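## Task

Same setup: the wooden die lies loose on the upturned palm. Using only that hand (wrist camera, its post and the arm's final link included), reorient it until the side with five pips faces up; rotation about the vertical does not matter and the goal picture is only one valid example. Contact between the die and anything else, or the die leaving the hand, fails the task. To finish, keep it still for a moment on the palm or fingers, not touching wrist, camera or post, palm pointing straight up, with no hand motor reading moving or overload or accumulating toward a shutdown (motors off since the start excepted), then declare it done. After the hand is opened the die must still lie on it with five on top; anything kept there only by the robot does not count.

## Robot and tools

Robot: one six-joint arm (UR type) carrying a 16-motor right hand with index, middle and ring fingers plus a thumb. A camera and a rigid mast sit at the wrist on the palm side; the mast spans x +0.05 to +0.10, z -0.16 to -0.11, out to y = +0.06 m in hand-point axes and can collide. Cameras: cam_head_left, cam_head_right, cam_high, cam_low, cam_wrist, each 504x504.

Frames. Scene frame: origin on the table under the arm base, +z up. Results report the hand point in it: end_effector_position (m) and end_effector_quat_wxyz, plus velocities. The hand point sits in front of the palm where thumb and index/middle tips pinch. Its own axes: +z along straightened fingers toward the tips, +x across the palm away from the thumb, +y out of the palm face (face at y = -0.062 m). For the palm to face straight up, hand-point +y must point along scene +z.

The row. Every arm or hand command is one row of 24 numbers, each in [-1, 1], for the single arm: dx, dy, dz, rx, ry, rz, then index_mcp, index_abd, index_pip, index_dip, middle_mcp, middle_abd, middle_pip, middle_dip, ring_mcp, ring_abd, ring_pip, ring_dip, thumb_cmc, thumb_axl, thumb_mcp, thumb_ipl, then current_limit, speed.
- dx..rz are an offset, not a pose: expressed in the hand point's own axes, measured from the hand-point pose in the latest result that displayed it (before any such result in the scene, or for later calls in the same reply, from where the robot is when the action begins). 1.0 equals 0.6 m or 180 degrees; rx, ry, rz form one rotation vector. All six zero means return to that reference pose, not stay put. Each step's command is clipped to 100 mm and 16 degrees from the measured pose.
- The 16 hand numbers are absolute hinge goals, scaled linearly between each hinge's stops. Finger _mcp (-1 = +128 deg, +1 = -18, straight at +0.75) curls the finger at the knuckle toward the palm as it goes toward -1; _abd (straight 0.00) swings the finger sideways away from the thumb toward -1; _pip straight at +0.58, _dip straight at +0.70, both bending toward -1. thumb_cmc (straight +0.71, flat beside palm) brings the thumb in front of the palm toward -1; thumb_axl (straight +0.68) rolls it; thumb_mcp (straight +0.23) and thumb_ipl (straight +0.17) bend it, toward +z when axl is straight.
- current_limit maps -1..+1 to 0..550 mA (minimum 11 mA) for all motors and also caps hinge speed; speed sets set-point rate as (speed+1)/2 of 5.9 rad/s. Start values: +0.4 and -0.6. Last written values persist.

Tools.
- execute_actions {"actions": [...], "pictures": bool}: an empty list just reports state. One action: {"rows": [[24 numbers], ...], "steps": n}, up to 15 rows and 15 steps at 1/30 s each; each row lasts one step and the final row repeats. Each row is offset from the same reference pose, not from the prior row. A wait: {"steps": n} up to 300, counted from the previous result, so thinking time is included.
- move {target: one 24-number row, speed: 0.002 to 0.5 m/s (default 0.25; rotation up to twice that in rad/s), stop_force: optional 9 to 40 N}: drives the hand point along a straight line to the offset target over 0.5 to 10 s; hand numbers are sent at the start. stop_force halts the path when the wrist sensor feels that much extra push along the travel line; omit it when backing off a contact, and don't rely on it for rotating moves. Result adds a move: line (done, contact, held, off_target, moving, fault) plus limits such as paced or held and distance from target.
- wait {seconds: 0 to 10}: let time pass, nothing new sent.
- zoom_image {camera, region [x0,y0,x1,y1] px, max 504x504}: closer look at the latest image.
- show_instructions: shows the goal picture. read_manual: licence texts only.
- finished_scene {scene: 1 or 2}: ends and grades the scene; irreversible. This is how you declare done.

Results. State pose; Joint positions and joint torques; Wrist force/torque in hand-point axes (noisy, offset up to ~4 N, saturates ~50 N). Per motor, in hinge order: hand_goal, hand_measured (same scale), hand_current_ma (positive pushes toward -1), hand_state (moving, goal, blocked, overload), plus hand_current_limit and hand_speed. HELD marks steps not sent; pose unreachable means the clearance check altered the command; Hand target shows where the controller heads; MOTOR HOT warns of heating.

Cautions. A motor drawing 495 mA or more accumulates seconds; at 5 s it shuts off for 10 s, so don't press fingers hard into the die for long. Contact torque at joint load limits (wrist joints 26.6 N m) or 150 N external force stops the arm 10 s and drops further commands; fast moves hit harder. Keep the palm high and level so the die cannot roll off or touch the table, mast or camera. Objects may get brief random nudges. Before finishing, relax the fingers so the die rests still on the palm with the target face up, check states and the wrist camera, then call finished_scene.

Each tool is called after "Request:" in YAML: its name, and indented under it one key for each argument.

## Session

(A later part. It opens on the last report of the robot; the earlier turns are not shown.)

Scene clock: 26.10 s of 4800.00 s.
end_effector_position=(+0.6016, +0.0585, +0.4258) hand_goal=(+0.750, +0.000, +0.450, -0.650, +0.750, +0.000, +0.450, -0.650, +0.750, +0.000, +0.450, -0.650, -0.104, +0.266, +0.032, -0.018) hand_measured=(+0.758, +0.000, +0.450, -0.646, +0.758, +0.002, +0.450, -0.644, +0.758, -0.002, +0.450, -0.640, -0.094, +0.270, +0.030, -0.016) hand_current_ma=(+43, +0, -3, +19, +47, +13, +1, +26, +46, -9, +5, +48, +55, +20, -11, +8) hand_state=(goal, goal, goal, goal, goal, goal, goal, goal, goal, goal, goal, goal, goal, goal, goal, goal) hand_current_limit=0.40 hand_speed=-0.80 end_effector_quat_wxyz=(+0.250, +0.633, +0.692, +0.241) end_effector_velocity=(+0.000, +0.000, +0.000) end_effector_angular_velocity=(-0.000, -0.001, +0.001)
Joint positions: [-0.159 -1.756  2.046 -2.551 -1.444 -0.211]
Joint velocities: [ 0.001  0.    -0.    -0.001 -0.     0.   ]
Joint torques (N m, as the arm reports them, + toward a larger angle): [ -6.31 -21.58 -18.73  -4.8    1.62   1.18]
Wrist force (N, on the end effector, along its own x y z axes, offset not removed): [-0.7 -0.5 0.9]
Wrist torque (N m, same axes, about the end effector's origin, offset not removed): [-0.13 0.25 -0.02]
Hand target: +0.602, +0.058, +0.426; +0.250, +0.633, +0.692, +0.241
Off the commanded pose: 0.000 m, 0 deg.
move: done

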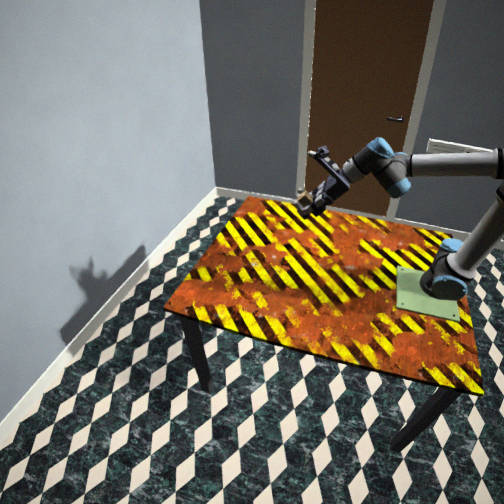

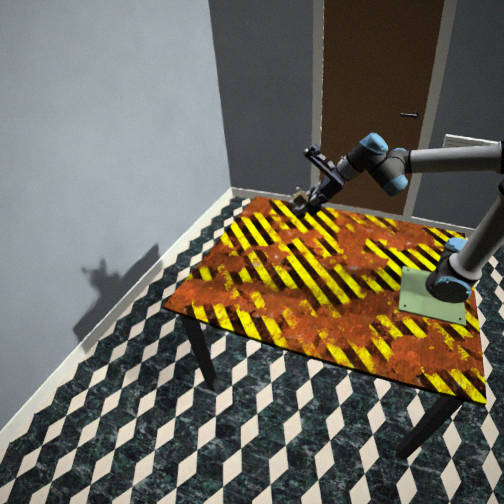

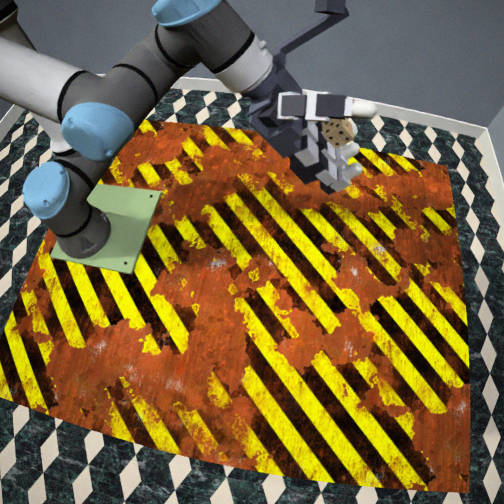

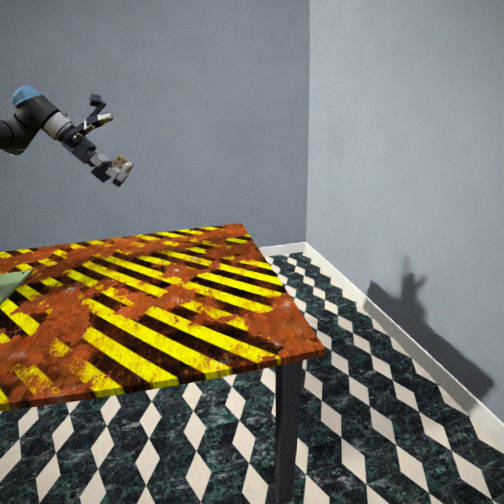

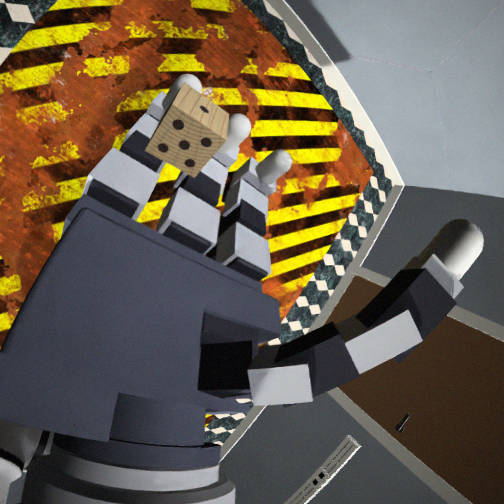

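Request:
move:
  target: [0,0,0,0.07,0,0,0.75,0,0.45,-0.65,0.75,0,0.45,-0.65,0.75,0,0.45,-0.65,-0.104,0.266,0.032,-0.018,0.4,-0.8]
  speed: 0.1

Request:
move:
  target: [0,0,0,0,0,0,0.75,0,0.45,-0.15,0.75,0,0.45,-0.15,0.75,0,0.45,-0.15,-0.104,0.266,0.032,-0.018,0.4,-0.85]

Request:
zoom_image:
  camera: "cam_wrist"
  region: [80, 20, 320, 260]

Request:
zoom_image:
  camera: "cam_low"
  region: [50, 90, 170, 210]

Scene clock: 28.77 s of 4800.00 s.
end_effector_position=(+0.6017, +0.0585, +0.4258) hand_goal=(+0.750, +0.000, +0.450, -0.650, +0.750, +0.000, +0.450, -0.650, +0.750, +0.000, +0.450, -0.650, -0.104, +0.266, +0.032, -0.018) hand_measured=(+0.758, +0.000, +0.450, -0.646, +0.758, +0.002, +0.450, -0.644, +0.758, -0.002, +0.450, -0.640, -0.096, +0.270, +0.030, -0.016) hand_current_ma=(+43, +0, -3, +19, +47, +13, +1, +25, +46, -9, +5, +48, +43, +20, -15, +7) hand_state=(goal, goal, goal, goal, goal, goal, goal, goal, goal, goal, goal, goal, goal, goal, goal, goal) hand_current_limit=0.40 hand_speed=-0.80 end_effector_quat_wxyz=(+0.179, +0.656, +0.714, +0.164) end_effector_velocity=(+0.000, +0.000, -0.000) end_effector_angular_velocity=(-0.001, +0.011, +0.000)
Joint positions: [-0.136 -1.736  1.87  -2.182 -1.502 -0.213]
Joint velocities: [ 0.002  0.003 -0.01   0.018 -0.003  0.   ]
Joint torques (N m, as the arm reports them, + toward a larger angle): [  8.35  -9.59 -30.3   -1.81  -1.16   1.29]
Wrist force (N, on the end effector, along its own x y z axes, offset not removed): [2.0 -2.4 1.7]
Wrist torque (N m, same axes, about the end effector's origin, offset not removed): [-0.41 -0.24 0.13]
Hand target: +0.602, +0.058, +0.426; +0.179, +0.657, +0.714, +0.163
Off the commanded pose: 0.000 m, 0 deg.
move: done

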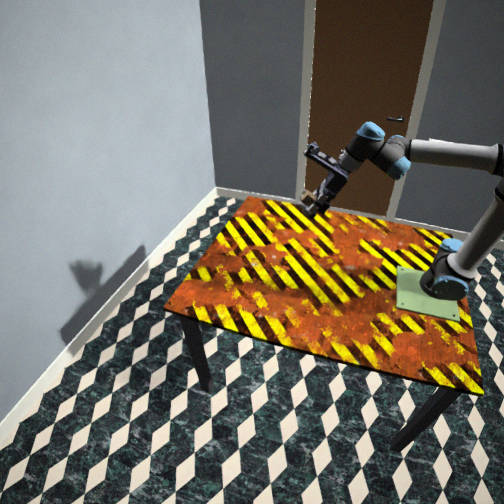

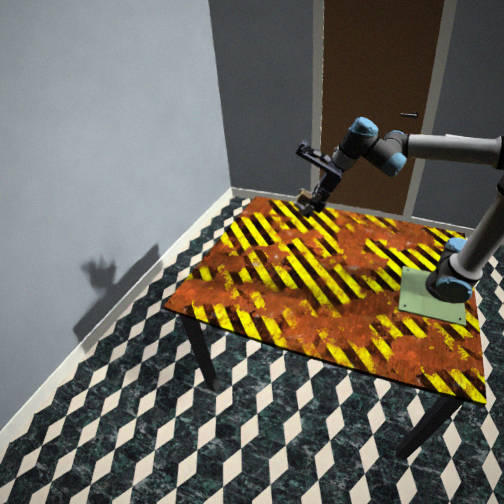

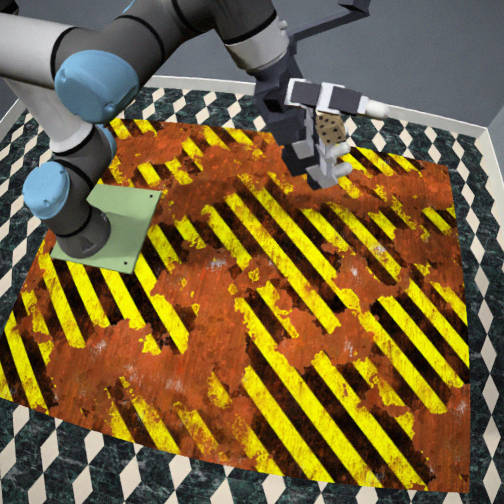

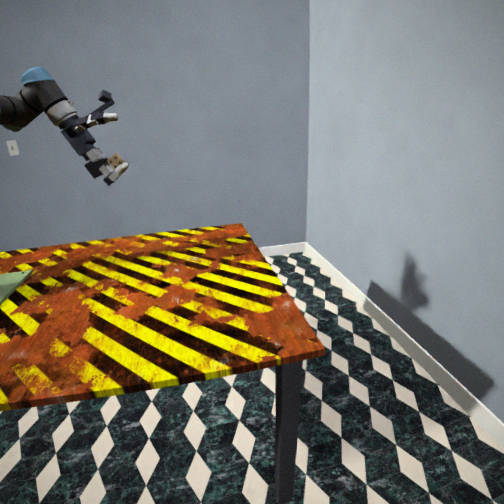

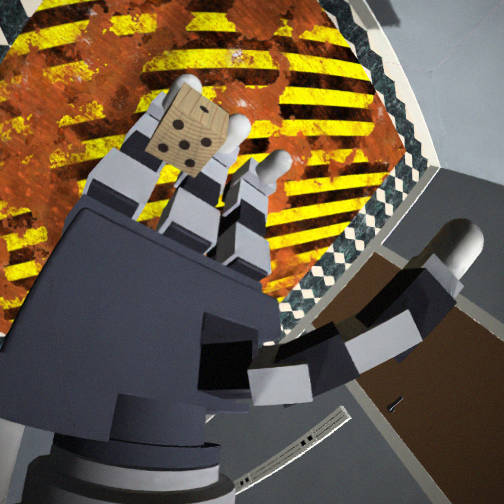

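Scene clock: 30.40 s of 4800.00 s.
end_effector_position=(+0.6017, +0.0585, +0.4258) hand_goal=(+0.750, +0.000, +0.450, -0.150, +0.750, +0.000, +0.450, -0.150, +0.750, +0.000, +0.450, -0.150, -0.104, +0.266, +0.032, -0.018) hand_measured=(+0.758, +0.000, +0.450, -0.152, +0.758, +0.002, +0.450, -0.152, +0.758, -0.002, +0.450, -0.152, -0.096, +0.270, +0.030, -0.016) hand_current_ma=(+43, +0, -3, -11, +47, +13, +1, -9, +46, -9, +5, -7, +43, +20, -15, +7) hand_state=(goal, goal, goal, goal, goal, goal, goal, goal, goal, goal, goal, goal, goal, goal, goal, goal) hand_current_limit=0.40 hand_speed=-0.85 end_effector_quat_wxyz=(+0.179, +0.656, +0.714, +0.164) end_effector_velocity=(+0.000, -0.000, -0.000) end_effector_angular_velocity=(+0.000, +0.000, +0.000)
Joint positions: [-0.136 -1.736  1.87  -2.182 -1.502 -0.213]
Joint velocities: [-0.  0.  0.  0.  0. -0.]
Joint torques (N m, as the arm reports them, + toward a larger angle): [ -2.68 -23.62 -18.87  -4.81   1.65  -0.31]
Wrist force (N, on the end effector, along its own x y z axes, offset not removed): [1.4 0.7 -1.4]
Wrist torque (N m, same axes, about the end effector's origin, offset not removed): [0.24 -0.06 0.20]
Hand target: +0.602, +0.058, +0.426; +0.179, +0.656, +0.714, +0.164
Off the commanded pose: 0.000 m, 0 deg.
move: done

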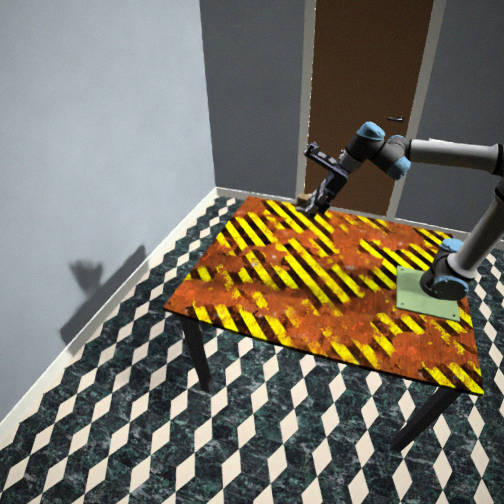

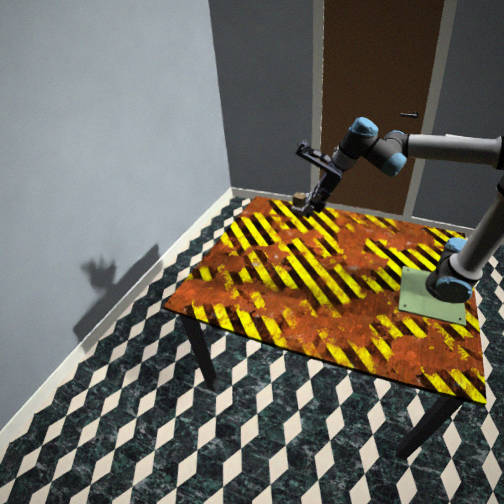

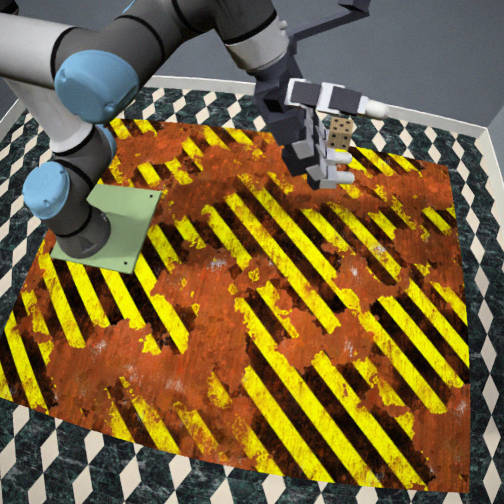

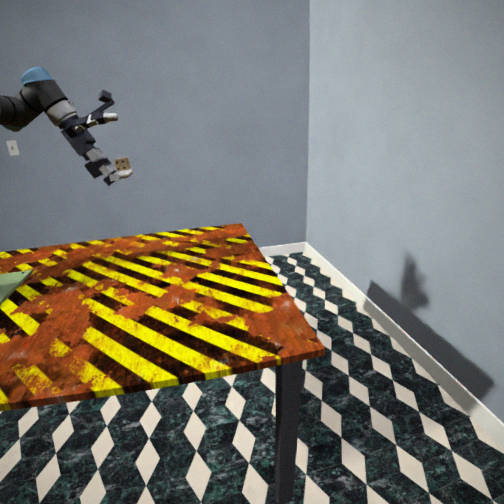

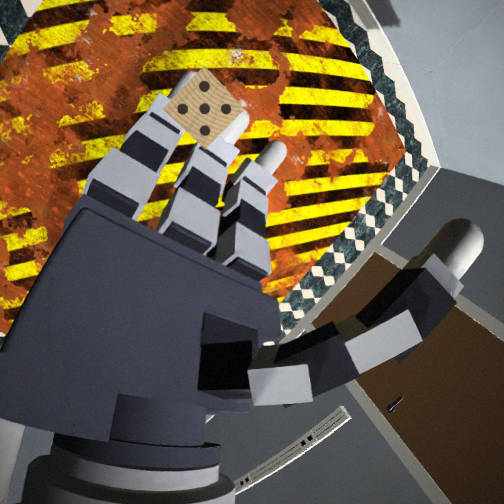

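Region (80, 20, 320, 260) of cam_wrist's 504x504 image, scaled by 2.100, with more detail than that image has.

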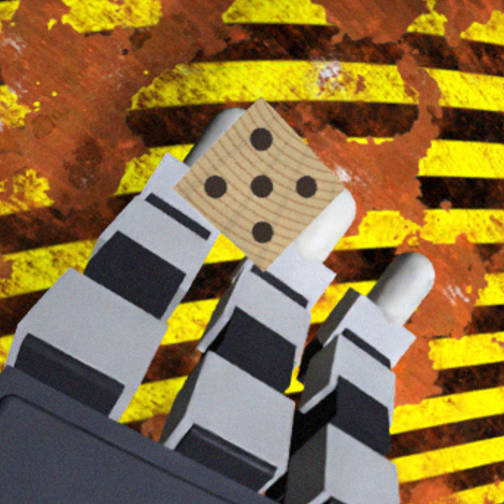

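Region (50, 90, 170, 210) of cam_low's 504x504 image, scaled by 4.200, with more detail than that image has.

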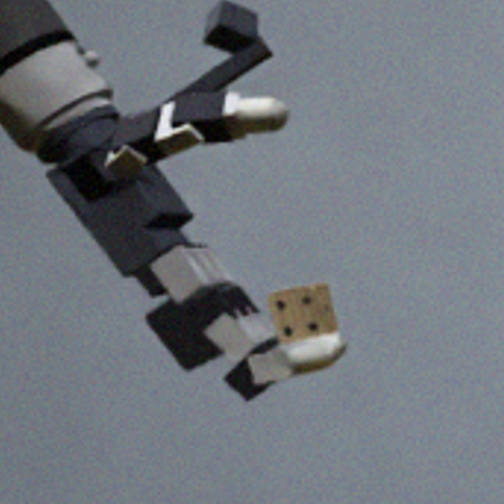

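Request:
move:
  target: [0,0,0,-0.355,0,0,0.75,0,0.45,0.7,0.75,0,0.45,0.7,0.75,0,0.45,0.7,-0.104,0.266,0.032,-0.018,0.4,-0.91]
  speed: 0.14

Request:
zoom_image:
  camera: "cam_wrist"
  region: [80, 20, 320, 260]

Request:
zoom_image:
  camera: "cam_low"
  region: [80, 100, 200, 220]

Request:
zoom_image:
  camera: "cam_head_left"
  region: [240, 140, 360, 260]

Scene clock: 36.10 s of 4800.00 s.
end_effector_position=(+0.6014, +0.0586, +0.4255) hand_goal=(+0.750, +0.000, +0.450, +0.700, +0.750, +0.000, +0.450, +0.700, +0.750, +0.000, +0.450, +0.700, -0.104, +0.266, +0.032, -0.018) hand_measured=(+0.760, +0.000, +0.450, +0.698, +0.764, +0.002, +0.452, +0.698, +0.762, -0.002, +0.452, +0.698, -0.096, +0.270, +0.030, -0.016) hand_current_ma=(+58, +0, +3, -11, +76, +10, +11, -9, +71, -9, +14, -7, +42, +20, -15, +7) hand_state=(goal, goal, goal, goal, goal, goal, goal, goal, goal, goal, goal, goal, goal, goal, goal, goal) hand_current_limit=0.40 hand_speed=-0.91 end_effector_quat_wxyz=(+0.499, +0.462, +0.520, +0.517) end_effector_velocity=(+0.000, +0.000, +0.000) end_effector_angular_velocity=(+0.001, -0.011, +0.000)
Joint positions: [-0.19  -1.188  2.22  -4.197 -1.296 -0.031]
Joint velocities: [ 0.001  0.009 -0.006 -0.015 -0.001  0.003]
Joint torques (N m, as the arm reports them, + toward a larger angle): [  7.47 -20.07 -19.93  -3.57  -1.53   1.16]
Wrist force (N, on the end effector, along its own x y z axes, offset not removed): [1.0 -1.6 -1.8]
Wrist torque (N m, same axes, about the end effector's origin, offset not removed): [0.05 0.12 0.16]
Hand target: +0.601, +0.059, +0.426; +0.500, +0.462, +0.519, +0.517
Off the commanded pose: 0.000 m, 0 deg.
move: done

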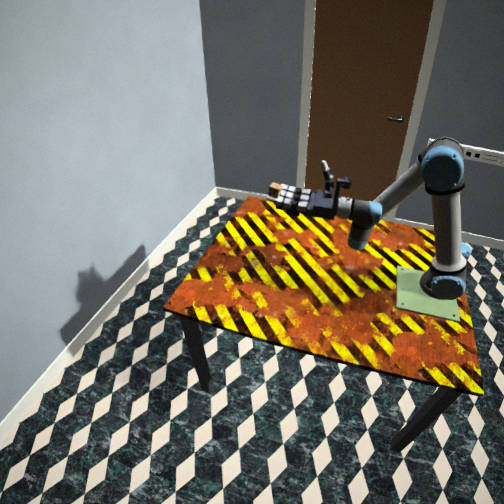

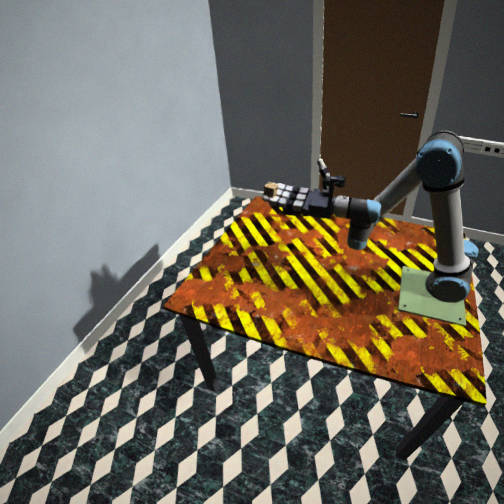

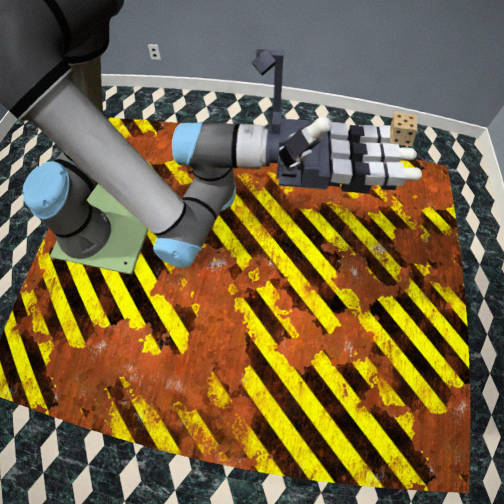

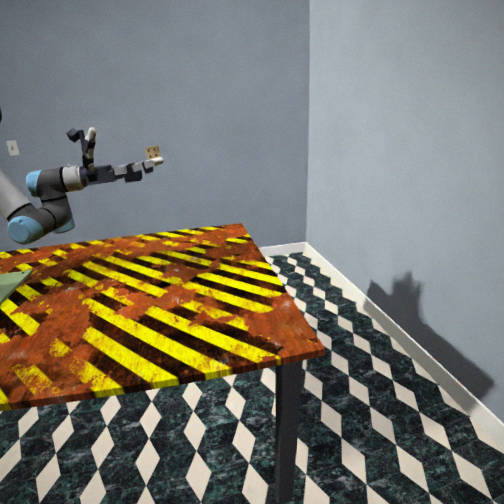

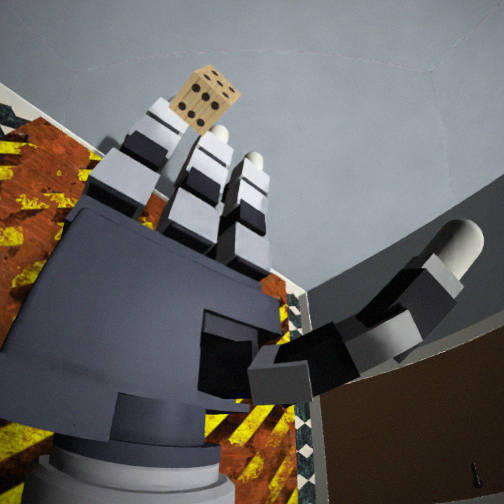

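Region (80, 20, 320, 260) of cam_wrist's 504x504 image, scaled by 2.100, with more detail than that image has.

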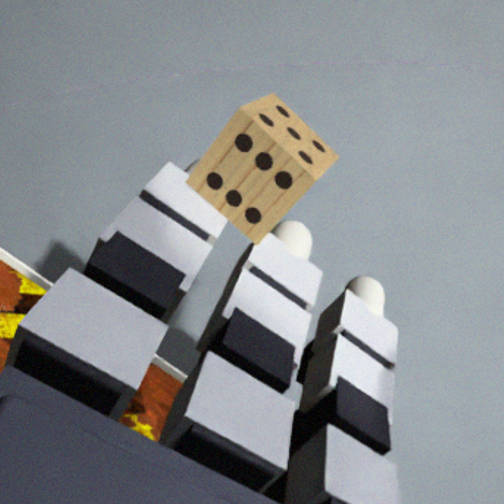

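Region (80, 100, 200, 220) of cam_low's 504x504 image, scaled by 4.200, with more detail than that image has.

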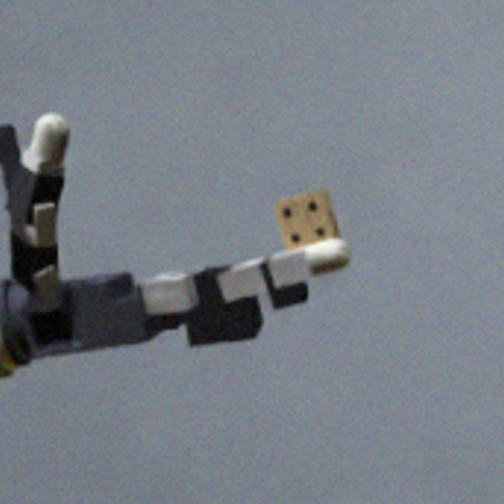

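Region (240, 140, 360, 260) of cam_head_left's 504x504 image, scaled by 4.200, with more detail than that image has.

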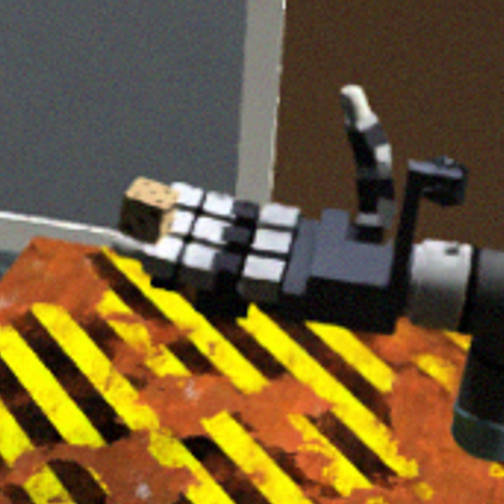

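Request:
move:
  target: [0,0,0,0,0,0,0.75,0,0.56,0.7,0.75,0,0.56,0.7,0.75,0,0.56,0.7,-0.104,0.266,0.032,-0.018,0.4,-0.93]

Request:
zoom_image:
  camera: "cam_wrist"
  region: [80, 20, 320, 260]

Request:
zoom_image:
  camera: "cam_high"
  region: [340, 80, 460, 200]

Scene clock: 37.93 s of 4800.00 s.
end_effector_position=(+0.6014, +0.0586, +0.4255) hand_goal=(+0.750, +0.000, +0.560, +0.700, +0.750, +0.000, +0.560, +0.700, +0.750, +0.000, +0.560, +0.700, -0.104, +0.266, +0.032, -0.018) hand_measured=(+0.760, +0.000, +0.560, +0.698, +0.764, +0.002, +0.562, +0.698, +0.762, -0.002, +0.562, +0.698, -0.096, +0.270, +0.030, -0.016) hand_current_ma=(+59, +0, +3, -11, +77, +10, +11, -9, +72, -9, +14, -7, +42, +20, -15, +7) hand_state=(goal, goal, goal, goal, goal, goal, goal, goal, goal, goal, goal, goal, goal, goal, goal, goal) hand_current_limit=0.40 hand_speed=-0.93 end_effector_quat_wxyz=(+0.499, +0.462, +0.520, +0.517) end_effector_velocity=(+0.000, +0.000, -0.000) end_effector_angular_velocity=(-0.000, +0.001, +0.000)
Joint positions: [-0.19  -1.188  2.22  -4.197 -1.296 -0.031]
Joint velocities: [-0.    -0.     0.     0.001  0.    -0.   ]
Joint torques (N m, as the arm reports them, + toward a larger angle): [ -0.53 -34.45  -7.68  -0.54   1.29  -1.52]
Wrist force (N, on the end effector, along its own x y z axes, offset not removed): [-3.2 -0.2 -2.5]
Wrist torque (N m, same axes, about the end effector's origin, offset not removed): [0.25 0.72 -0.27]
Hand target: +0.601, +0.059, +0.425; +0.499, +0.462, +0.520, +0.517
Off the commanded pose: 0.000 m, 0 deg.
move: done

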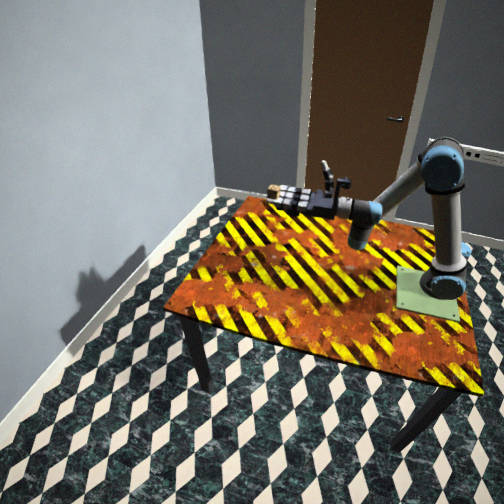

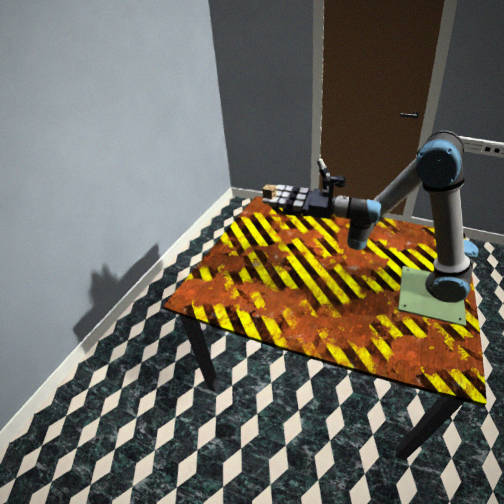

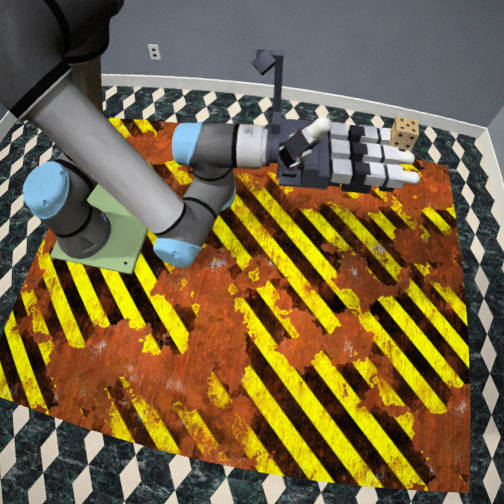

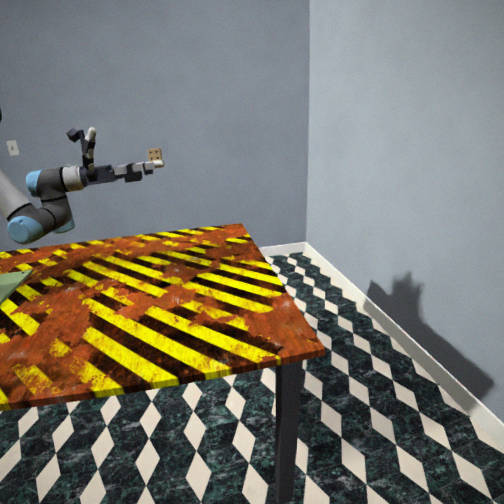

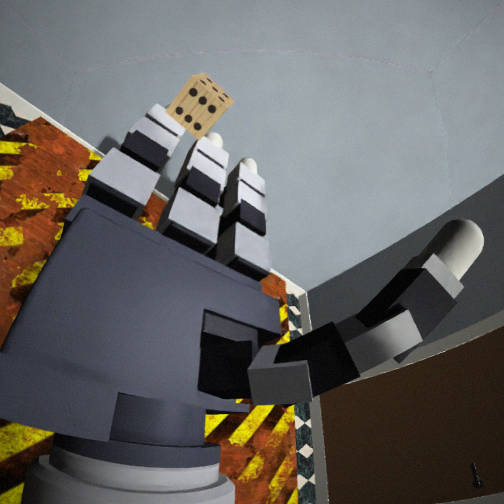

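Region (80, 20, 320, 260) of cam_wrist's 504x504 image, scaled by 2.100, with more detail than that image has.

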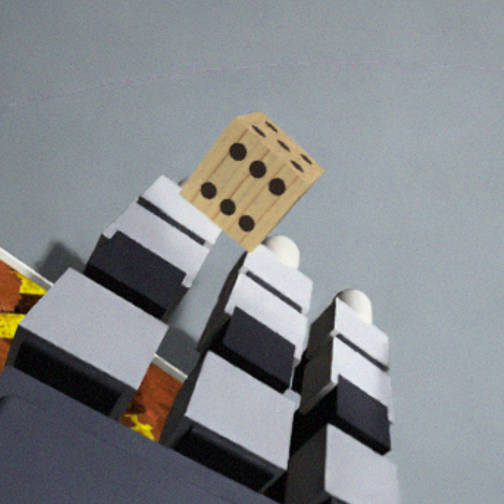

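Region (340, 80, 460, 200) of cam_high's 504x504 image, scaled by 4.200, with more detail than that image has.

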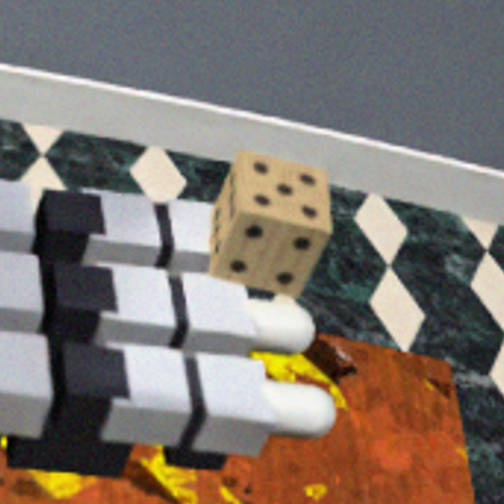

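The die is level on the fingertips with the five on top.

Request:
finished_scene:
  scene: 2

The scene is finished: the task was done.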